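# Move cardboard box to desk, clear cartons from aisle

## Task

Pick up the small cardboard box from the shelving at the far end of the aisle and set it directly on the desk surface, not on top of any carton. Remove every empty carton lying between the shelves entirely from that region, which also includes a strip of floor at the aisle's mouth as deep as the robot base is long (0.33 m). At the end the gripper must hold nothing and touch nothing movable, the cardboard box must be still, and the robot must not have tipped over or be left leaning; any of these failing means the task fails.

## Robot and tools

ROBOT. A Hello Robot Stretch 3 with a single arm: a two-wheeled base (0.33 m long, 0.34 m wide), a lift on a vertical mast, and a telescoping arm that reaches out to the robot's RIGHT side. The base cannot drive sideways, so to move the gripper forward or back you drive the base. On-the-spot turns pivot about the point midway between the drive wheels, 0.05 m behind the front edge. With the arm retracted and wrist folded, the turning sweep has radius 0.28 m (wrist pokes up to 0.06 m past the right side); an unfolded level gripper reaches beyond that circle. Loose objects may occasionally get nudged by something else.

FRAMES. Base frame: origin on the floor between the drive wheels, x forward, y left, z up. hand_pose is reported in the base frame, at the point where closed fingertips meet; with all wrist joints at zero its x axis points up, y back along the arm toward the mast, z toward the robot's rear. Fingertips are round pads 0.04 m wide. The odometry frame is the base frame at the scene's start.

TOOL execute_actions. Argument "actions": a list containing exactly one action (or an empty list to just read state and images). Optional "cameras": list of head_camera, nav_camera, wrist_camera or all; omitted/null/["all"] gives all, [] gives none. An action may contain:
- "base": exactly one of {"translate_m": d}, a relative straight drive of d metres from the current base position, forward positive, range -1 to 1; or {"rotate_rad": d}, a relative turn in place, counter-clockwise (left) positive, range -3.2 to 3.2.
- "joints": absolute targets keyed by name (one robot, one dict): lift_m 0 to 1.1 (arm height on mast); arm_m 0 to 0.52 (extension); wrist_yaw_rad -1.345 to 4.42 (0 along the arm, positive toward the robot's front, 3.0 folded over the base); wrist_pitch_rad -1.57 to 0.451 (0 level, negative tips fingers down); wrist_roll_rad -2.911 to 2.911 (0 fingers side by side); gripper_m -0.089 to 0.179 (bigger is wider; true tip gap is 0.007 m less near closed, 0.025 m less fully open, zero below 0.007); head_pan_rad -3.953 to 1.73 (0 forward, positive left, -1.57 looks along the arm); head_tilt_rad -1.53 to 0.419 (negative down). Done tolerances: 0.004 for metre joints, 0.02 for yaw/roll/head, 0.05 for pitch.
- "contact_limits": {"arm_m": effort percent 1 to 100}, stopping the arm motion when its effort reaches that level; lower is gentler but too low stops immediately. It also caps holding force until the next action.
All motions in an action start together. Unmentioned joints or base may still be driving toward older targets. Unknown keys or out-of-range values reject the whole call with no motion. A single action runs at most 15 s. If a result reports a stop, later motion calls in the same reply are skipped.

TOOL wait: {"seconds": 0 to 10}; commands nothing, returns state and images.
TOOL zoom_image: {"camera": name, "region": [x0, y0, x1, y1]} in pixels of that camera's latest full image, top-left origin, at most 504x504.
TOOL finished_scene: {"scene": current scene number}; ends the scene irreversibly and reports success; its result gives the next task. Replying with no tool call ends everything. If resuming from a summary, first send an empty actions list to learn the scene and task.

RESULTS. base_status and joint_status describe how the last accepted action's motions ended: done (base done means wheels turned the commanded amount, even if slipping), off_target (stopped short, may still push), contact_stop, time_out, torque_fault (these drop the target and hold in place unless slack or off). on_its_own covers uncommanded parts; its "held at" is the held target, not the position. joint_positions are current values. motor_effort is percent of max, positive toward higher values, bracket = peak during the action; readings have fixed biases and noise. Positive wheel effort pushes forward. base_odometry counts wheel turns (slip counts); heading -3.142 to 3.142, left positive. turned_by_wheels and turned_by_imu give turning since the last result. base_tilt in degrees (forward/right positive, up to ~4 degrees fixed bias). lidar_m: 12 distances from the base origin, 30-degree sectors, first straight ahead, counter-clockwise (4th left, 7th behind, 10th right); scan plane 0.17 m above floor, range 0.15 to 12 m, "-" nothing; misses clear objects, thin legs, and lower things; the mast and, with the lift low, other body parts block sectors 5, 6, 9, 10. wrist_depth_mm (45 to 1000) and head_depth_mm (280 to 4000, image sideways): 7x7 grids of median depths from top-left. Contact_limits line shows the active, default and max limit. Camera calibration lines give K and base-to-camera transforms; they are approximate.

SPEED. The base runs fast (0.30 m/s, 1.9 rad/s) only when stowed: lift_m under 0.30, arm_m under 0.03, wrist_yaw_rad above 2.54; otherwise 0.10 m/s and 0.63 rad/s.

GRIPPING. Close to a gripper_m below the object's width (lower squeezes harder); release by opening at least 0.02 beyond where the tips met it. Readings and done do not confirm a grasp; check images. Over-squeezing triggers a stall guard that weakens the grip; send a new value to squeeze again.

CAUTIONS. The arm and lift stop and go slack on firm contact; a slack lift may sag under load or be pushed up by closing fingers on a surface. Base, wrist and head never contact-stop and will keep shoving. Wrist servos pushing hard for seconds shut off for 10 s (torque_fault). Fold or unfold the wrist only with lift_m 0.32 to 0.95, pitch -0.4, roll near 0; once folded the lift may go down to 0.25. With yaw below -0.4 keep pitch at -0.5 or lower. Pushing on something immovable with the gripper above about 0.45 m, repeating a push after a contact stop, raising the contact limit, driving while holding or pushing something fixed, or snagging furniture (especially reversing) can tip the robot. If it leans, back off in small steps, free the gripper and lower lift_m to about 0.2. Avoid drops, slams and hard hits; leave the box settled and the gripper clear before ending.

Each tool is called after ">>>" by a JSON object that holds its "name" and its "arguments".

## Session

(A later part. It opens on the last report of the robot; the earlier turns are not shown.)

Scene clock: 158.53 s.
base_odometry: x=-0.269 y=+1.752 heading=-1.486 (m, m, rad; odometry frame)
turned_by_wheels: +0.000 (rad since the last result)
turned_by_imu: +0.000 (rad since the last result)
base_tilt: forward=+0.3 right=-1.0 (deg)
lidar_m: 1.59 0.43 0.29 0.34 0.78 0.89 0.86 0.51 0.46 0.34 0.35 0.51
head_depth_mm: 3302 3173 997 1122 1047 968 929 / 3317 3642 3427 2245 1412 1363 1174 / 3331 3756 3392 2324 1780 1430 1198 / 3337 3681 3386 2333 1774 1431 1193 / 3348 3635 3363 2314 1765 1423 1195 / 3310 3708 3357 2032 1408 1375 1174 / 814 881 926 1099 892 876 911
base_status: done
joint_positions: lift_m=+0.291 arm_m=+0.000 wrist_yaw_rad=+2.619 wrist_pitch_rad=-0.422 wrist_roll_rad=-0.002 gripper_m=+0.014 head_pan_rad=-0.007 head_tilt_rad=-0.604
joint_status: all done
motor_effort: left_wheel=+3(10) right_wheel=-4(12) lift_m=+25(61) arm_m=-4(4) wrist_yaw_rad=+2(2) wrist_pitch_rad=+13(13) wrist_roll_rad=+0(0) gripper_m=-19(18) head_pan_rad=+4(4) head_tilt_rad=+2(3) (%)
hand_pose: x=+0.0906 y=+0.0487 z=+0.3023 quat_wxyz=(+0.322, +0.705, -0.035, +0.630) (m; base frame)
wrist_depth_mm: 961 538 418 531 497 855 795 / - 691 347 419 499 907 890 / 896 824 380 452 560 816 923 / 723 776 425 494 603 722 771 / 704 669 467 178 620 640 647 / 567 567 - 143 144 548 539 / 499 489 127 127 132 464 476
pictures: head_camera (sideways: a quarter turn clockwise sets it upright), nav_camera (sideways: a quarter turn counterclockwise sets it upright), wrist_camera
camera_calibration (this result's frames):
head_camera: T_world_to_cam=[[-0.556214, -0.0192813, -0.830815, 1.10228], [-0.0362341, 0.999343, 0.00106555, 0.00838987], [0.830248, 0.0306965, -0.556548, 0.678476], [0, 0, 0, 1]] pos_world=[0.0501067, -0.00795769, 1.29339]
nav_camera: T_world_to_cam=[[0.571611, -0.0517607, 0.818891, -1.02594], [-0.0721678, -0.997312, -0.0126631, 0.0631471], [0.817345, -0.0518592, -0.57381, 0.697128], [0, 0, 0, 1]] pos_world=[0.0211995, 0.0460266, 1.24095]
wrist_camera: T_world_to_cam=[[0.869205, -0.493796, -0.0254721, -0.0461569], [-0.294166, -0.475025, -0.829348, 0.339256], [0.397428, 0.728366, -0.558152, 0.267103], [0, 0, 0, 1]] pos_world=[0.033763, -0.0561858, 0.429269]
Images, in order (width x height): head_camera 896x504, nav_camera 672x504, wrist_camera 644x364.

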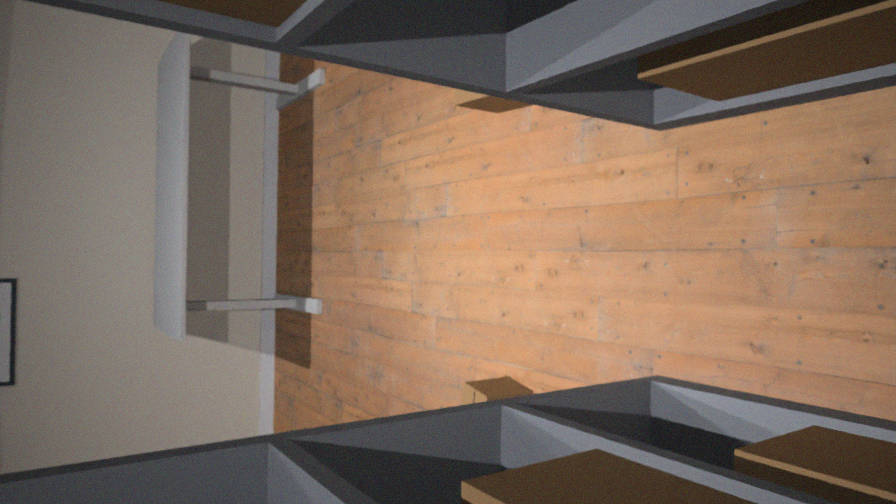

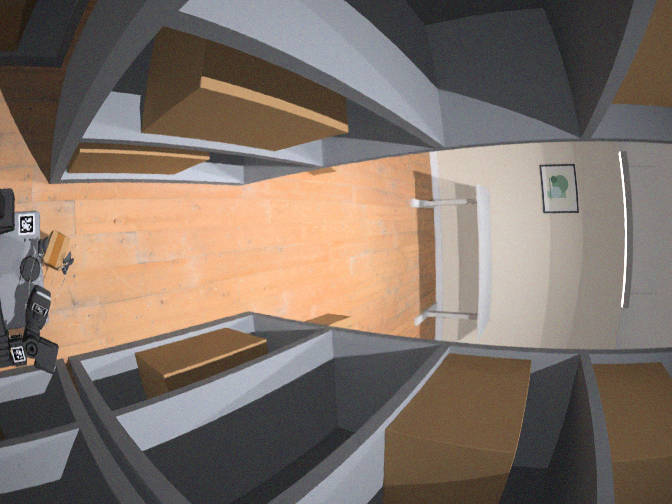

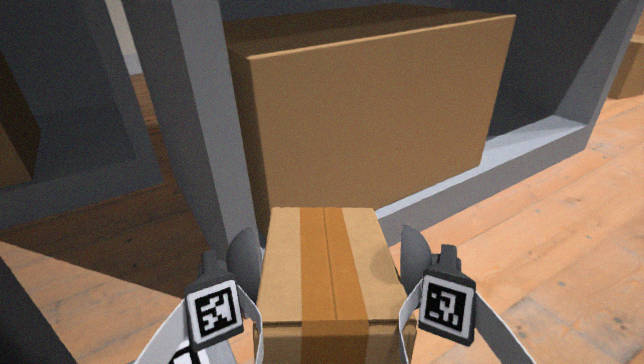

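>>> {"name": "execute_actions", "arguments": {"actions": [{"base":{"translate_m":1.0}}], "cameras": []}}

>>> {"name": "execute_actions", "arguments": {"actions": [{"base":{"translate_m":1.0}}], "cameras": []}}

>>> {"name": "execute_actions", "arguments": {"actions": [{"base":{"translate_m":0.46}}], "cameras": ["head_camera"]}}

>>> {"name": "execute_actions", "arguments": {"actions": [{"base":{"rotate_rad":1.57},"joints":{"lift_m":0.82,"wrist_yaw_rad":0,"arm_m":0.1,"head_pan_rad":-1.57,"head_tilt_rad":-0.7}}], "cameras": ["head_camera","wrist_camera"]}}

Scene clock: 164.47 s.
base_odometry: x=-0.183 y=+0.756 heading=-1.485 (m, m, rad; odometry frame)
turned_by_wheels: +0.000 (rad since the last result)
turned_by_imu: +0.002 (rad since the last result)
base_tilt: forward=+0.3 right=-1.0 (deg)
lidar_m: 2.44 0.62 0.66 0.29 0.57 0.51 1.41 0.49 0.39 0.32 0.63 0.66
head_depth_mm: 2459 2608 2960 2363 1779 1442 1178 / 2464 2600 3026 2344 1780 1432 1207 / 2462 2610 2992 2337 1776 1433 1201 / 2434 2613 2996 2334 1765 1428 1197 / 2438 2615 2979 2316 1772 1420 1193 / 2473 2685 2956 2312 1767 1419 1193 / 2474 2747 3005 2290 1755 1418 1161
base_status: done
joint_positions: lift_m=+0.291 arm_m=+0.000 wrist_yaw_rad=+2.619 wrist_pitch_rad=-0.422 wrist_roll_rad=-0.002 gripper_m=+0.014 head_pan_rad=-0.007 head_tilt_rad=-0.604
joint_status: not commanded
motor_effort: left_wheel=+3(9) right_wheel=-4(9) lift_m=+25(25) arm_m=-4(4) wrist_yaw_rad=+2(1) wrist_pitch_rad=+13(13) wrist_roll_rad=+0(0) gripper_m=-19(19) head_pan_rad=+4(3) head_tilt_rad=+1(2) (%)
hand_pose: x=+0.0905 y=+0.0487 z=+0.3023 quat_wxyz=(+0.322, +0.705, -0.035, +0.630) (m; base frame)
wrist_depth_mm: 326 - - - - - - / 284 - - - - - - / 307 - - - 731 - - / 667 776 813 837 776 816 808 / 569 439 673 179 656 651 631 / 467 436 - 143 143 558 547 / 421 422 127 127 131 467 458
pictures: none
No camera images: the call's "cameras" was empty. Leave "cameras" out to get every camera's image.

Scene clock: 169.57 s.
base_odometry: x=-0.098 y=-0.240 heading=-1.485 (m, m, rad; odometry frame)
turned_by_wheels: +0.000 (rad since the last result)
turned_by_imu: +0.002 (rad since the last result)
base_tilt: forward=+0.2 right=-1.0 (deg)
lidar_m: 1.46 1.97 1.95 1.86 0.60 0.59 1.33 0.66 0.58 1.88 1.94 1.72
head_depth_mm: 1583 1764 1502 2194 1788 1445 1205 / 1588 1764 1492 2194 1782 1438 1201 / 1586 1770 1482 2181 1779 1433 1198 / 1593 1755 1474 2187 1787 1425 1198 / 1590 1770 1467 2147 1766 1427 1197 / 1582 1765 1467 2108 1756 1425 1187 / 1589 1775 1961 2182 1755 1419 1188
base_status: done
joint_positions: lift_m=+0.291 arm_m=+0.000 wrist_yaw_rad=+2.619 wrist_pitch_rad=-0.422 wrist_roll_rad=-0.002 gripper_m=+0.014 head_pan_rad=-0.007 head_tilt_rad=-0.604
joint_status: not commanded
motor_effort: left_wheel=+2(9) right_wheel=-3(9) lift_m=+25(25) arm_m=-4(4) wrist_yaw_rad=+2(2) wrist_pitch_rad=+13(13) wrist_roll_rad=+0(0) gripper_m=-19(19) head_pan_rad=+4(3) head_tilt_rad=+2(3) (%)
hand_pose: x=+0.0905 y=+0.0487 z=+0.3023 quat_wxyz=(+0.322, +0.705, -0.035, +0.630) (m; base frame)
wrist_depth_mm: - - - - - - - / - - - - - - - / - - - - - - - / 881 858 841 836 786 788 796 / 692 684 681 178 671 664 656 / 575 572 - 143 143 544 542 / 501 486 127 128 132 469 466
pictures: none
No camera images: the call's "cameras" was empty. Leave "cameras" out to get every camera's image.

Scene clock: 172.83 s.
base_odometry: x=-0.059 y=-0.699 heading=-1.485 (m, m, rad; odometry frame)
turned_by_wheels: +0.000 (rad since the last result)
turned_by_imu: +0.001 (rad since the last result)
base_tilt: forward=+0.2 right=-1.1 (deg)
lidar_m: 1.45 1.02 1.96 1.87 1.96 0.97 1.48 0.93 1.94 1.87 1.93 1.35
head_depth_mm: 1189 1322 1419 1035 1620 1438 1207 / 1190 1317 1416 1026 1616 1433 1202 / 1190 1323 1417 1022 1614 1432 1199 / 1192 1322 1416 1021 1607 1430 1194 / 1194 1320 1420 1015 1604 1428 1191 / 1190 1325 1415 1013 1357 1387 1191 / 1194 1330 1445 1010 1588 1415 1193
base_status: done
joint_positions: lift_m=+0.291 arm_m=+0.000 wrist_yaw_rad=+2.619 wrist_pitch_rad=-0.422 wrist_roll_rad=-0.002 gripper_m=+0.014 head_pan_rad=-0.007 head_tilt_rad=-0.604
joint_status: not commanded
motor_effort: left_wheel=+2(9) right_wheel=-3(10) lift_m=+25(25) arm_m=-4(4) wrist_yaw_rad=+1(2) wrist_pitch_rad=+13(13) wrist_roll_rad=+0(0) gripper_m=-19(19) head_pan_rad=+4(4) head_tilt_rad=+2(2) (%)
hand_pose: x=+0.0905 y=+0.0487 z=+0.3023 quat_wxyz=(+0.322, +0.705, -0.035, +0.630) (m; base frame)
wrist_depth_mm: - - - - - - - / - - - - - - - / - - - - - - 912 / 869 869 836 825 806 761 786 / 702 682 667 178 673 637 645 / 575 570 - 143 144 540 529 / 506 494 127 128 132 463 465
pictures: head_camera (sideways: a quarter turn clockwise sets it upright)
camera_calibration (this result's frames):
head_camera: T_world_to_cam=[[-0.556213, -0.0193097, -0.830815, 1.10228], [-0.036285, 0.999341, 0.00106555, 0.00839018], [0.830247, 0.0307388, -0.556548, 0.678476], [0, 0, 0, 1]] pos_world=[0.0501071, -0.00795545, 1.29339]
Images, in order (width x height): head_camera 896x504.

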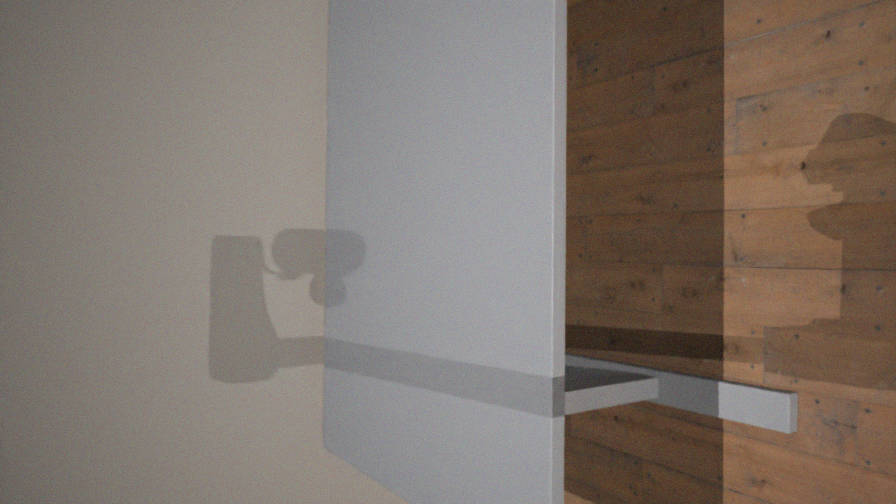

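Scene clock: 178.50 s.
base_odometry: x=-0.059 y=-0.699 heading=+0.085 (m, m, rad; odometry frame)
turned_by_wheels: +1.570 (rad since the last result)
turned_by_imu: +1.563 (rad since the last result)
base_tilt: forward=+0.2 right=-1.0 (deg)
lidar_m: 1.87 1.96 0.97 1.48 1.49 1.95 1.87 1.93 1.35 1.44 1.02 1.97
head_depth_mm: 1197 1356 1224 908 1737 - - / 1200 1354 1224 904 - - 1157 / 1201 1360 1214 902 - - 1155 / 1207 1359 1212 901 1612 1322 1155 / 1204 1360 1208 897 1625 1352 1153 / 1209 1367 1207 895 1537 1318 1146 / 1212 1375 1266 925 1614 1341 1142
base_status: done
joint_positions: lift_m=+0.819 arm_m=+0.100 wrist_yaw_rad=+0.002 wrist_pitch_rad=-0.423 wrist_roll_rad=-0.002 gripper_m=+0.014 head_pan_rad=-1.563 head_tilt_rad=-0.692
joint_status: all done
motor_effort: left_wheel=-2(7) right_wheel=+4(13) lift_m=+65(69) arm_m=+3(2) wrist_yaw_rad=-1(2) wrist_pitch_rad=+13(13) wrist_roll_rad=+0(0) gripper_m=-19(19) head_pan_rad=-4(47) head_tilt_rad=-5(17) (%)
hand_pose: x=-0.0211 y=-0.4686 z=+0.8310 quat_wxyz=(+0.692, +0.149, -0.690, -0.148) (m; base frame)
wrist_depth_mm: - - - - - - - / - 969 903 848 834 814 792 / - 621 610 594 567 566 558 / 470 462 459 449 446 435 431 / 380 390 378 177 389 - - / - - - 143 144 - - / - - 995 128 132 - -
pictures: head_camera (sideways: a quarter turn clockwise sets it upright), wrist_camera
camera_calibration (this result's frames):
head_camera: T_world_to_cam=[[-0.0280618, 0.626325, -0.779057, 1.03159], [0.998699, 0.0507592, 0.00483469, -0.00282992], [0.0425724, -0.777907, -0.626935, 0.77485], [0, 0, 0, 1]] pos_world=[-0.00121281, -0.0432036, 1.28946]
wrist_camera: T_world_to_cam=[[-0.999642, -0.00814748, -0.0254769, -0.00296047], [0.016576, 0.558839, -0.829111, 0.989953], [0.0209927, -0.829236, -0.558504, 0.245844], [0, 0, 0, 1]] pos_world=[-0.0245298, -0.349385, 0.95801]
Images, in order (width x height): head_camera 896x504, wrist_camera 644x364.

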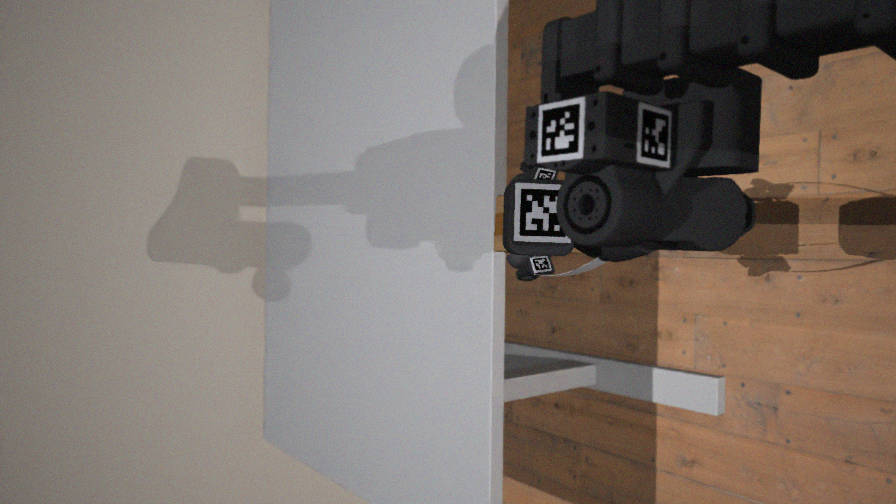

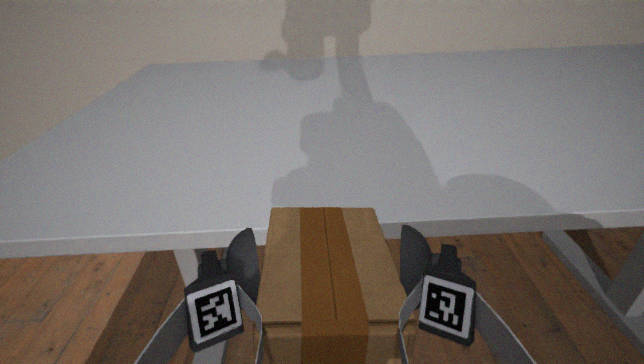

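>>> {"name": "execute_actions", "arguments": {"actions": [{"joints":{"arm_m":0.42,"lift_m":0.80}}]}}

Scene clock: 182.77 s.
base_odometry: x=-0.059 y=-0.699 heading=+0.085 (m, m, rad; odometry frame)
turned_by_wheels: +0.000 (rad since the last result)
turned_by_imu: -0.001 (rad since the last result)
base_tilt: forward=+0.3 right=-1.0 (deg)
lidar_m: 1.87 1.96 0.97 1.48 1.50 1.94 1.87 1.93 1.35 1.45 1.02 1.97
head_depth_mm: 1201 1352 1227 941 1742 - - / 1200 1360 1286 - 1593 1344 1157 / 1206 1359 1355 856 1635 1352 1156 / 1205 1360 1274 869 1628 1358 1150 / 1201 1365 1206 897 1627 1348 1152 / 1208 1368 1204 895 1530 1308 1150 / 1214 1370 1263 895 1626 1347 1149
base_status: not commanded
joint_positions: lift_m=+0.801 arm_m=+0.420 wrist_yaw_rad=+0.001 wrist_pitch_rad=-0.423 wrist_roll_rad=-0.002 gripper_m=+0.014 head_pan_rad=-1.563 head_tilt_rad=-0.692
joint_status: all done
motor_effort: left_wheel=-2(2) right_wheel=+4(4) lift_m=+25(60) arm_m=+3(3) wrist_yaw_rad=+0(2) wrist_pitch_rad=+13(13) wrist_roll_rad=+0(0) gripper_m=-19(19) head_pan_rad=-4(3) head_tilt_rad=-5(5) (%)
hand_pose: x=-0.0214 y=-0.7885 z=+0.8122 quat_wxyz=(+0.692, +0.149, -0.690, -0.148) (m; base frame)
wrist_depth_mm: 729 720 740 735 738 753 745 / 788 774 780 765 800 747 707 / 573 560 548 543 523 517 505 / 428 425 419 408 402 397 389 / 341 340 339 178 328 320 321 / 286 284 - 142 143 273 272 / 244 245 230 127 132 236 235
pictures: head_camera (sideways: a quarter turn clockwise sets it upright), nav_camera (sideways: a quarter turn counterclockwise sets it upright), wrist_camera
camera_calibration (this result's frames):
head_camera: T_world_to_cam=[[-0.0279603, 0.62633, -0.779057, 1.03159], [0.998707, 0.0505974, 0.00483469, -0.00282997], [0.0424464, -0.777914, -0.626935, 0.774851], [0, 0, 0, 1]] pos_world=[-0.00121981, -0.0432024, 1.28946]
nav_camera: T_world_to_cam=[[-0.0428572, -0.641662, 0.76579, -0.952967], [-0.998268, 0.0584212, -0.00691619, 0.0613134], [-0.0403005, -0.76476, -0.643054, 0.792439], [0, 0, 0, 1]] pos_world=[0.0523013, -0.00903886, 1.23978]
wrist_camera: T_world_to_cam=[[-0.999651, -0.00692963, -0.0254775, -0.00535813], [0.0172555, 0.558893, -0.82906, 1.15319], [0.0199843, -0.829211, -0.558578, -0.0299275], [0, 0, 0, 1]] pos_world=[-0.024657, -0.669363, 0.939211]
Images, in order (width x height): head_camera 896x504, nav_camera 672x504, wrist_camera 644x364.

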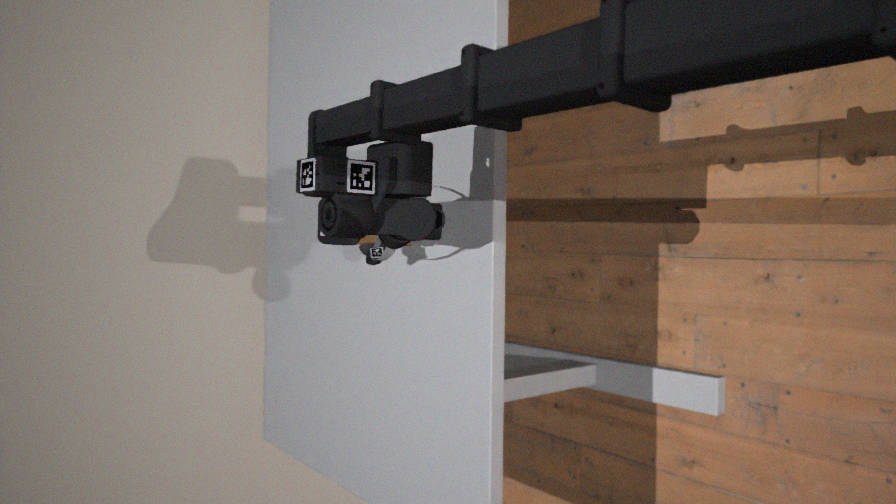

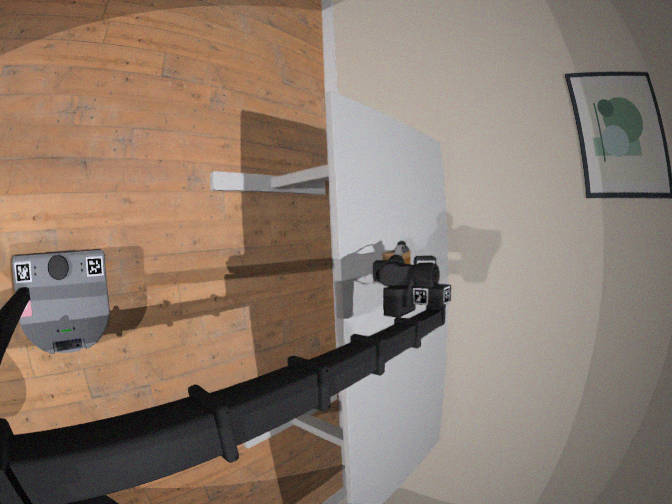

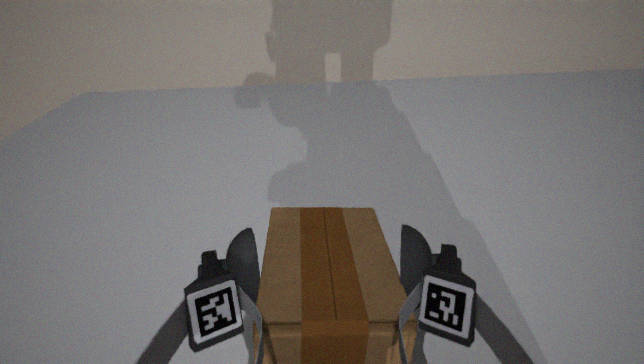

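>>> {"name": "execute_actions", "arguments": {"actions": [{"joints":{"lift_m":0.777}}], "cameras": ["wrist_camera"]}}

Scene clock: 183.90 s.
base_odometry: x=-0.059 y=-0.699 heading=+0.085 (m, m, rad; odometry frame)
turned_by_wheels: +0.000 (rad since the last result)
turned_by_imu: +0.000 (rad since the last result)
base_tilt: forward=+0.3 right=-1.0 (deg)
lidar_m: 1.87 1.95 0.97 1.48 1.50 1.95 1.87 1.93 1.36 1.45 1.02 1.97
head_depth_mm: 1196 1353 1225 906 1694 - - / 1199 1357 1285 - 1612 1319 1158 / 1202 1359 1349 839 1631 1351 1157 / 1204 1364 1274 867 1629 1353 1152 / 1206 1364 1208 897 1623 1348 1152 / 1209 1357 1201 894 1537 1316 1151 / 1209 1373 1266 893 1626 1354 1145
base_status: not commanded
joint_positions: lift_m=+0.778 arm_m=+0.420 wrist_yaw_rad=+0.001 wrist_pitch_rad=-0.423 wrist_roll_rad=-0.002 gripper_m=+0.014 head_pan_rad=-1.563 head_tilt_rad=-0.692
joint_status: all done
motor_effort: left_wheel=-2(2) right_wheel=+4(4) lift_m=+25(25) arm_m=+3(3) wrist_yaw_rad=+0(1) wrist_pitch_rad=+13(13) wrist_roll_rad=+0(0) gripper_m=-19(19) head_pan_rad=-4(4) head_tilt_rad=-5(4) (%)
hand_pose: x=-0.0214 y=-0.7885 z=+0.7892 quat_wxyz=(+0.692, +0.149, -0.690, -0.148) (m; base frame)
wrist_depth_mm: 713 716 733 739 747 759 737 / 778 779 732 705 685 654 644 / 505 508 492 484 464 465 448 / 379 374 370 366 360 354 346 / 308 303 298 178 295 287 284 / 255 251 - 142 143 242 241 / 219 218 204 127 131 208 207
pictures: wrist_camera
camera_calibration (this result's frames):
wrist_camera: T_world_to_cam=[[-0.999651, -0.00692967, -0.0254775, -0.00594386], [0.0172554, 0.558894, -0.82906, 1.13413], [0.0199843, -0.82921, -0.558579, -0.0427671], [0, 0, 0, 1]] pos_world=[-0.024657, -0.669363, 0.916222]
Images, in order (width x height): wrist_camera 644x364.

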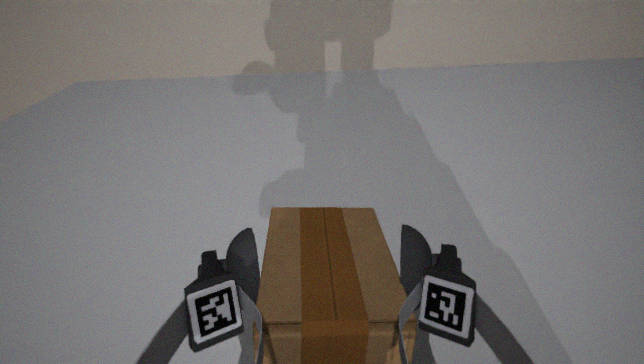

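>>> {"name": "execute_actions", "arguments": {"actions": [{"joints":{"lift_m":0.769}}], "cameras": ["wrist_camera"]}}

Scene clock: 184.73 s.
base_odometry: x=-0.059 y=-0.699 heading=+0.085 (m, m, rad; odometry frame)
turned_by_wheels: +0.000 (rad since the last result)
turned_by_imu: +0.000 (rad since the last result)
base_tilt: forward=+0.3 right=-1.0 (deg)
lidar_m: 1.87 1.96 0.97 1.49 1.50 1.94 1.87 1.93 1.35 1.45 1.02 1.98
head_depth_mm: 1199 1351 1233 908 1687 - - / 1202 1359 1282 905 1595 1338 1160 / 1200 1359 1284 840 1633 1353 1153 / 1202 1361 1213 868 1631 1352 1151 / 1207 1365 1208 898 1619 1349 1150 / 1209 1368 1205 893 1530 1314 1145 / 1213 1367 1264 893 1626 1342 1146
base_status: not commanded
joint_positions: lift_m=+0.770 arm_m=+0.420 wrist_yaw_rad=+0.001 wrist_pitch_rad=-0.423 wrist_roll_rad=-0.002 gripper_m=+0.014 head_pan_rad=-1.563 head_tilt_rad=-0.692
joint_status: all done
motor_effort: left_wheel=-2(2) right_wheel=+4(4) lift_m=+25(27) arm_m=+3(3) wrist_yaw_rad=+0(0) wrist_pitch_rad=+13(13) wrist_roll_rad=+0(0) gripper_m=-19(19) head_pan_rad=-3(4) head_tilt_rad=-5(6) (%)
hand_pose: x=-0.0214 y=-0.7885 z=+0.7812 quat_wxyz=(+0.692, +0.149, -0.690, -0.148) (m; base frame)
wrist_depth_mm: 732 720 719 734 738 744 764 / 767 704 691 658 648 625 604 / 495 477 467 464 455 436 433 / 368 359 353 353 350 340 334 / 294 293 285 178 282 276 273 / 245 242 - 143 144 234 233 / 208 208 193 127 132 200 201
pictures: wrist_camera
camera_calibration (this result's frames):
wrist_camera: T_world_to_cam=[[-0.999651, -0.00692807, -0.0254779, -0.00614673], [0.0172555, 0.558943, -0.829027, 1.12749], [0.0199842, -0.829177, -0.558628, -0.0471795], [0, 0, 0, 1]] pos_world=[-0.024657, -0.669363, 0.908204]
Images, in order (width x height): wrist_camera 644x364.

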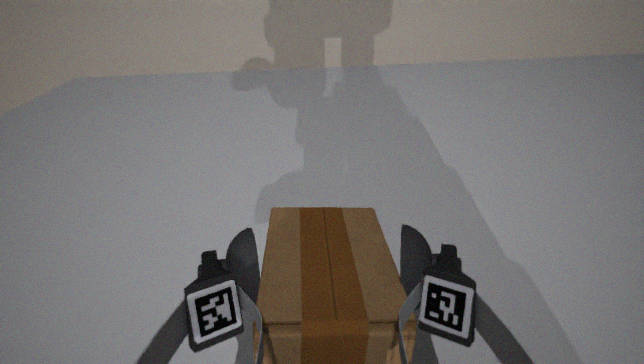

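>>> {"name": "execute_actions", "arguments": {"actions": [{"joints":{"lift_m":0.761}}], "cameras": ["wrist_camera"]}}

Scene clock: 185.57 s.
base_odometry: x=-0.059 y=-0.699 heading=+0.085 (m, m, rad; odometry frame)
turned_by_wheels: +0.000 (rad since the last result)
turned_by_imu: +0.000 (rad since the last result)
base_tilt: forward=+0.2 right=-1.1 (deg)
lidar_m: 1.87 1.95 0.97 1.48 1.50 1.95 1.87 1.93 1.35 1.45 1.02 1.97
head_depth_mm: 1200 1355 1229 906 1643 - - / 1200 1357 1222 906 1599 1326 1153 / 1207 1360 1284 840 1630 1358 1157 / 1203 1365 1216 868 1629 1352 1155 / 1201 1365 1208 898 1636 1351 1149 / 1207 1365 1205 898 1529 1318 1147 / 1210 1371 1265 892 1620 1348 1148
base_status: not commanded
joint_positions: lift_m=+0.762 arm_m=+0.420 wrist_yaw_rad=+0.001 wrist_pitch_rad=-0.423 wrist_roll_rad=-0.002 gripper_m=+0.014 head_pan_rad=-1.563 head_tilt_rad=-0.692
joint_status: all done
motor_effort: left_wheel=-2(2) right_wheel=+4(4) lift_m=+25(25) arm_m=+3(3) wrist_yaw_rad=+0(1) wrist_pitch_rad=+13(13) wrist_roll_rad=+0(0) gripper_m=-19(19) head_pan_rad=-4(3) head_tilt_rad=-5(4) (%)
hand_pose: x=-0.0214 y=-0.7885 z=+0.7731 quat_wxyz=(+0.692, +0.149, -0.690, -0.148) (m; base frame)
wrist_depth_mm: 723 738 739 720 726 737 751 / 755 666 651 639 621 598 581 / 465 457 445 438 424 420 412 / 350 344 344 337 330 326 320 / 280 278 275 177 271 265 260 / 234 230 - 143 144 224 220 / 201 200 186 127 132 192 190
pictures: wrist_camera
camera_calibration (this result's frames):
wrist_camera: T_world_to_cam=[[-0.999651, -0.00692671, -0.0254782, -0.00634952], [0.0172555, 0.558984, -0.828999, 1.12085], [0.0199841, -0.829149, -0.55867, -0.0515957], [0, 0, 0, 1]] pos_world=[-0.024657, -0.669363, 0.900199]
Images, in order (width x height): wrist_camera 644x364.

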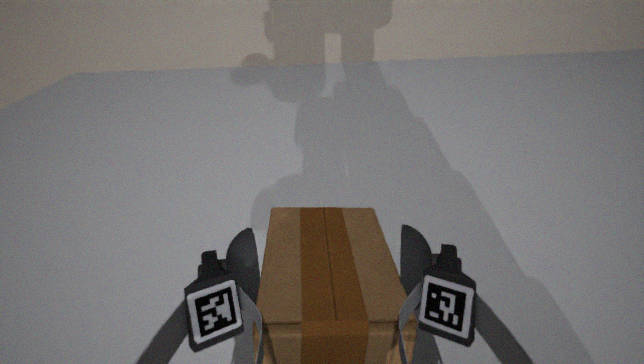

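>>> {"name": "execute_actions", "arguments": {"actions": [{"joints":{"lift_m":0.751}}], "cameras": ["wrist_camera"]}}

Scene clock: 186.40 s.
base_odometry: x=-0.059 y=-0.699 heading=+0.085 (m, m, rad; odometry frame)
turned_by_wheels: +0.000 (rad since the last result)
turned_by_imu: +0.000 (rad since the last result)
base_tilt: forward=+0.2 right=-1.1 (deg)
lidar_m: 1.87 1.96 0.98 1.49 1.50 1.95 1.87 1.92 1.35 1.44 1.01 1.98
head_depth_mm: 1200 1354 1226 907 1642 - - / 1200 1356 1227 924 - 1323 1154 / 1200 1359 1281 837 1630 1354 1154 / 1205 1361 1210 865 1629 1352 1151 / 1212 1365 1208 894 1631 1351 1154 / 1205 1370 1208 893 1538 1317 1146 / 1211 1371 1265 892 1628 1341 1148
base_status: not commanded
joint_positions: lift_m=+0.752 arm_m=+0.420 wrist_yaw_rad=+0.001 wrist_pitch_rad=-0.419 wrist_roll_rad=-0.002 gripper_m=+0.014 head_pan_rad=-1.563 head_tilt_rad=-0.692
joint_status: all done
motor_effort: left_wheel=-2(1) right_wheel=+4(4) lift_m=+24(25) arm_m=+3(3) wrist_yaw_rad=+0(1) wrist_pitch_rad=+11(13) wrist_roll_rad=+0(0) gripper_m=-19(19) head_pan_rad=-4(4) head_tilt_rad=-5(4) (%)
hand_pose: x=-0.0214 y=-0.7891 z=+0.7642 quat_wxyz=(+0.693, +0.147, -0.691, -0.147) (m; base frame)
wrist_depth_mm: 734 730 740 742 744 733 742 / 749 660 625 614 592 585 554 / 442 437 426 419 409 397 396 / 337 328 323 321 315 313 304 / 268 265 263 173 256 253 247 / 223 222 - 142 143 210 210 / 190 190 178 128 132 182 181
pictures: wrist_camera
camera_calibration (this result's frames):
wrist_camera: T_world_to_cam=[[-0.999651, -0.00703866, -0.0254482, -0.00669288], [0.0172552, 0.555367, -0.831426, 1.11272], [0.0199852, -0.831576, -0.555052, -0.0617453], [0, 0, 0, 1]] pos_world=[-0.0246569, -0.669363, 0.890706]
Images, in order (width x height): wrist_camera 644x364.

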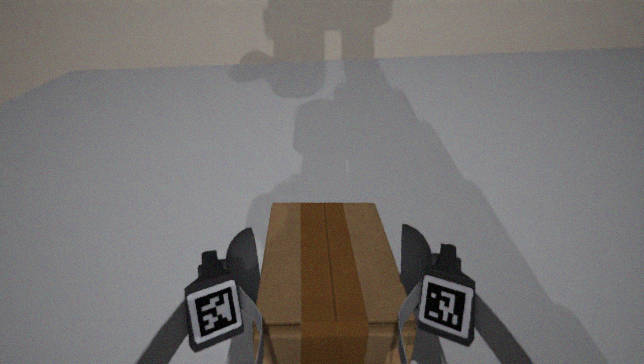

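Contact. A bit further, then release.

>>> {"name": "execute_actions", "arguments": {"actions": [{"joints":{"lift_m":0.745}}], "cameras": []}}

>>> {"name": "execute_actions", "arguments": {"actions": [{"joints":{"gripper_m":0.13}}], "cameras": ["wrist_camera"]}}

>>> {"name": "execute_actions", "arguments": {"actions": [{"joints":{"lift_m":0.80,"arm_m":0.28}}]}}

Scene clock: 187.33 s.
base_odometry: x=-0.059 y=-0.699 heading=+0.085 (m, m, rad; odometry frame)
turned_by_wheels: +0.000 (rad since the last result)
turned_by_imu: +0.000 (rad since the last result)
base_tilt: forward=+0.3 right=-1.0 (deg)
lidar_m: 1.87 1.96 0.97 1.48 1.50 1.95 1.87 1.93 1.35 1.44 1.02 1.97
head_depth_mm: 1196 1362 1228 906 1636 1374 - / 1202 1363 1222 958 - 1343 1144 / 1202 1358 1284 842 1628 1355 1152 / 1206 1367 1217 867 1637 1346 1154 / 1212 1367 1208 895 1623 1347 1153 / 1204 1371 1205 894 1528 1321 1152 / 1207 1364 1262 892 1621 1343 1148
base_status: not commanded
joint_positions: lift_m=+0.746 arm_m=+0.420 wrist_yaw_rad=+0.000 wrist_pitch_rad=-0.417 wrist_roll_rad=-0.002 gripper_m=+0.014 head_pan_rad=-1.563 head_tilt_rad=-0.692
joint_status: all done
motor_effort: left_wheel=-2(2) right_wheel=+4(4) lift_m=+22(26) arm_m=+3(3) wrist_yaw_rad=-1(0) wrist_pitch_rad=+10(12) wrist_roll_rad=+0(0) gripper_m=-17(19) head_pan_rad=-4(5) head_tilt_rad=-5(5) (%)
hand_pose: x=-0.0214 y=-0.7893 z=+0.7586 quat_wxyz=(+0.693, +0.147, -0.691, -0.146) (m; base frame)
wrist_depth_mm: 737 728 736 743 737 746 738 / 757 635 606 590 579 562 542 / 436 429 415 413 401 392 388 / 323 320 315 312 305 300 298 / 259 256 253 170 248 243 240 / 216 213 145 143 143 205 203 / 184 183 171 126 131 176 175
pictures: none
No camera images: the call's "cameras" was empty. Leave "cameras" out to get every camera's image.

Scene clock: 189.00 s.
base_odometry: x=-0.059 y=-0.699 heading=+0.085 (m, m, rad; odometry frame)
turned_by_wheels: +0.000 (rad since the last result)
turned_by_imu: +0.000 (rad since the last result)
base_tilt: forward=+0.1 right=-1.1 (deg)
lidar_m: 1.87 1.95 0.97 1.48 1.49 1.95 1.87 1.93 1.36 1.44 1.02 1.97
head_depth_mm: 1199 1357 1230 906 1640 1376 - / 1202 1357 1227 958 - 1341 1146 / 1201 1363 1274 839 1639 1360 1153 / 1208 1366 1214 865 1638 1359 1154 / 1209 1360 1207 898 1632 1357 1153 / 1210 1370 1205 897 1527 1318 1150 / 1213 1368 1266 892 1618 1345 1146
base_status: not commanded
joint_positions: lift_m=+0.746 arm_m=+0.420 wrist_yaw_rad=+0.000 wrist_pitch_rad=-0.417 wrist_roll_rad=-0.002 gripper_m=+0.130 head_pan_rad=-1.563 head_tilt_rad=-0.692
joint_status: all done
motor_effort: left_wheel=-2(2) right_wheel=+4(4) lift_m=+23(24) arm_m=+3(3) wrist_yaw_rad=+0(1) wrist_pitch_rad=+10(10) wrist_roll_rad=+0(0) gripper_m=+0(91) head_pan_rad=-4(3) head_tilt_rad=-5(5) (%)
hand_pose: x=-0.0214 y=-0.7893 z=+0.7586 quat_wxyz=(+0.693, +0.147, -0.691, -0.146) (m; base frame)
wrist_depth_mm: 733 709 732 738 732 755 743 / 741 637 626 593 569 575 545 / 430 430 419 411 399 395 381 / 321 315 315 310 303 298 293 / 258 257 252 173 245 252 240 / 215 223 204 144 201 - 203 / 185 177 177 130 168 172 174
pictures: wrist_camera
camera_calibration (this result's frames):
wrist_camera: T_world_to_cam=[[-0.999652, -0.00699521, -0.0254377, -0.00683013], [0.0173086, 0.553786, -0.832479, 1.10779], [0.0199104, -0.83263, -0.553472, -0.0670726], [0, 0, 0, 1]] pos_world=[-0.0246665, -0.669372, 0.884914]
Images, in order (width x height): wrist_camera 644x364.

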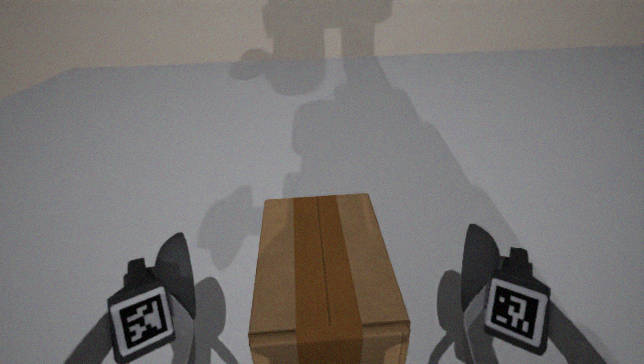

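Scene clock: 191.30 s.
base_odometry: x=-0.059 y=-0.699 heading=+0.085 (m, m, rad; odometry frame)
turned_by_wheels: +0.000 (rad since the last result)
turned_by_imu: +0.000 (rad since the last result)
base_tilt: forward=+0.2 right=-1.0 (deg)
lidar_m: 1.87 1.95 0.97 1.48 1.49 1.95 1.87 1.93 1.35 1.44 1.02 1.98
head_depth_mm: 1201 1356 1228 906 1734 - - / 1202 1359 1221 - 1590 1361 1158 / 1208 1357 1212 - 1588 1354 1155 / 1203 1361 1217 917 1630 1352 1153 / 1206 1363 1212 900 1624 1344 1152 / 1210 1362 1205 895 1531 1318 1149 / 1211 1372 1266 894 1626 1342 1145
base_status: not commanded
joint_positions: lift_m=+0.799 arm_m=+0.280 wrist_yaw_rad=+0.000 wrist_pitch_rad=-0.417 wrist_roll_rad=-0.002 gripper_m=+0.130 head_pan_rad=-1.563 head_tilt_rad=-0.692
joint_status: all done
motor_effort: left_wheel=-2(2) right_wheel=+4(4) lift_m=+64(64) arm_m=-4(4) wrist_yaw_rad=-1(0) wrist_pitch_rad=+9(9) wrist_roll_rad=+0(0) gripper_m=+0(0) head_pan_rad=-4(4) head_tilt_rad=-5(4) (%)
hand_pose: x=-0.0214 y=-0.6497 z=+0.8124 quat_wxyz=(+0.693, +0.147, -0.691, -0.146) (m; base frame)
wrist_depth_mm: 847 863 857 868 879 872 899 / 942 879 809 806 770 767 739 / 592 565 559 541 541 527 521 / 428 433 423 333 405 404 403 / 351 339 334 287 330 339 322 / 288 296 283 281 277 - 271 / 247 237 243 239 239 230 234
pictures: head_camera (sideways: a quarter turn clockwise sets it upright), nav_camera (sideways: a quarter turn counterclockwise sets it upright), wrist_camera
camera_calibration (this result's frames):
head_camera: T_world_to_cam=[[-0.0279601, 0.62633, -0.779056, 1.03159], [0.998707, 0.0505971, 0.00483473, -0.00283002], [0.0424461, -0.777914, -0.626936, 0.774852], [0, 0, 0, 1]] pos_world=[-0.00121982, -0.0432024, 1.28946]
nav_camera: T_world_to_cam=[[-0.0428574, -0.641662, 0.765789, -0.952967], [-0.998268, 0.0584215, -0.00691614, 0.0613133], [-0.0403007, -0.764759, -0.643055, 0.79244], [0, 0, 0, 1]] pos_world=[0.0523013, -0.00903882, 1.23978]
wrist_camera: T_world_to_cam=[[-0.999652, -0.00699517, -0.0254378, -0.00448631], [0.0173086, 0.553786, -0.832479, 1.07525], [0.0199104, -0.83263, -0.553472, 0.0788921], [0, 0, 0, 1]] pos_world=[-0.0246665, -0.5298, 0.938671]
Images, in order (width x height): head_camera 896x504, nav_camera 672x504, wrist_camera 644x364.

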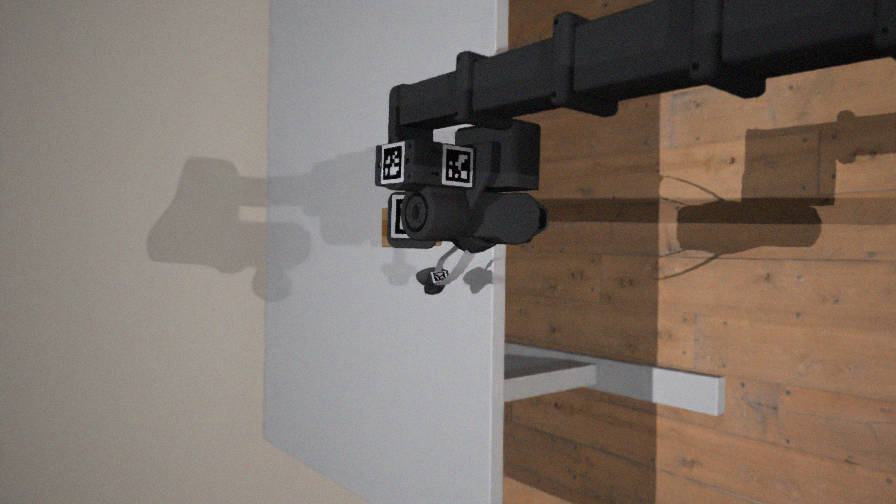

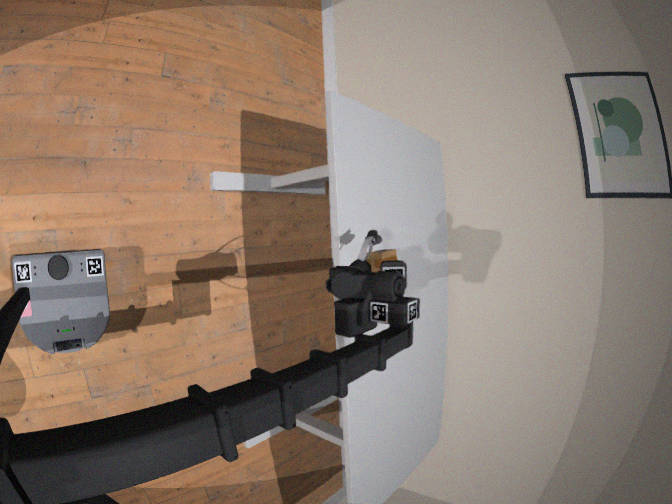

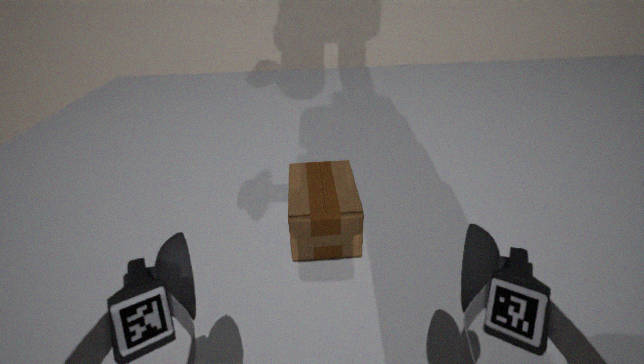

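>>> {"name": "finished_scene", "arguments": {"scene": 2}}

The scene is finished: the task was done.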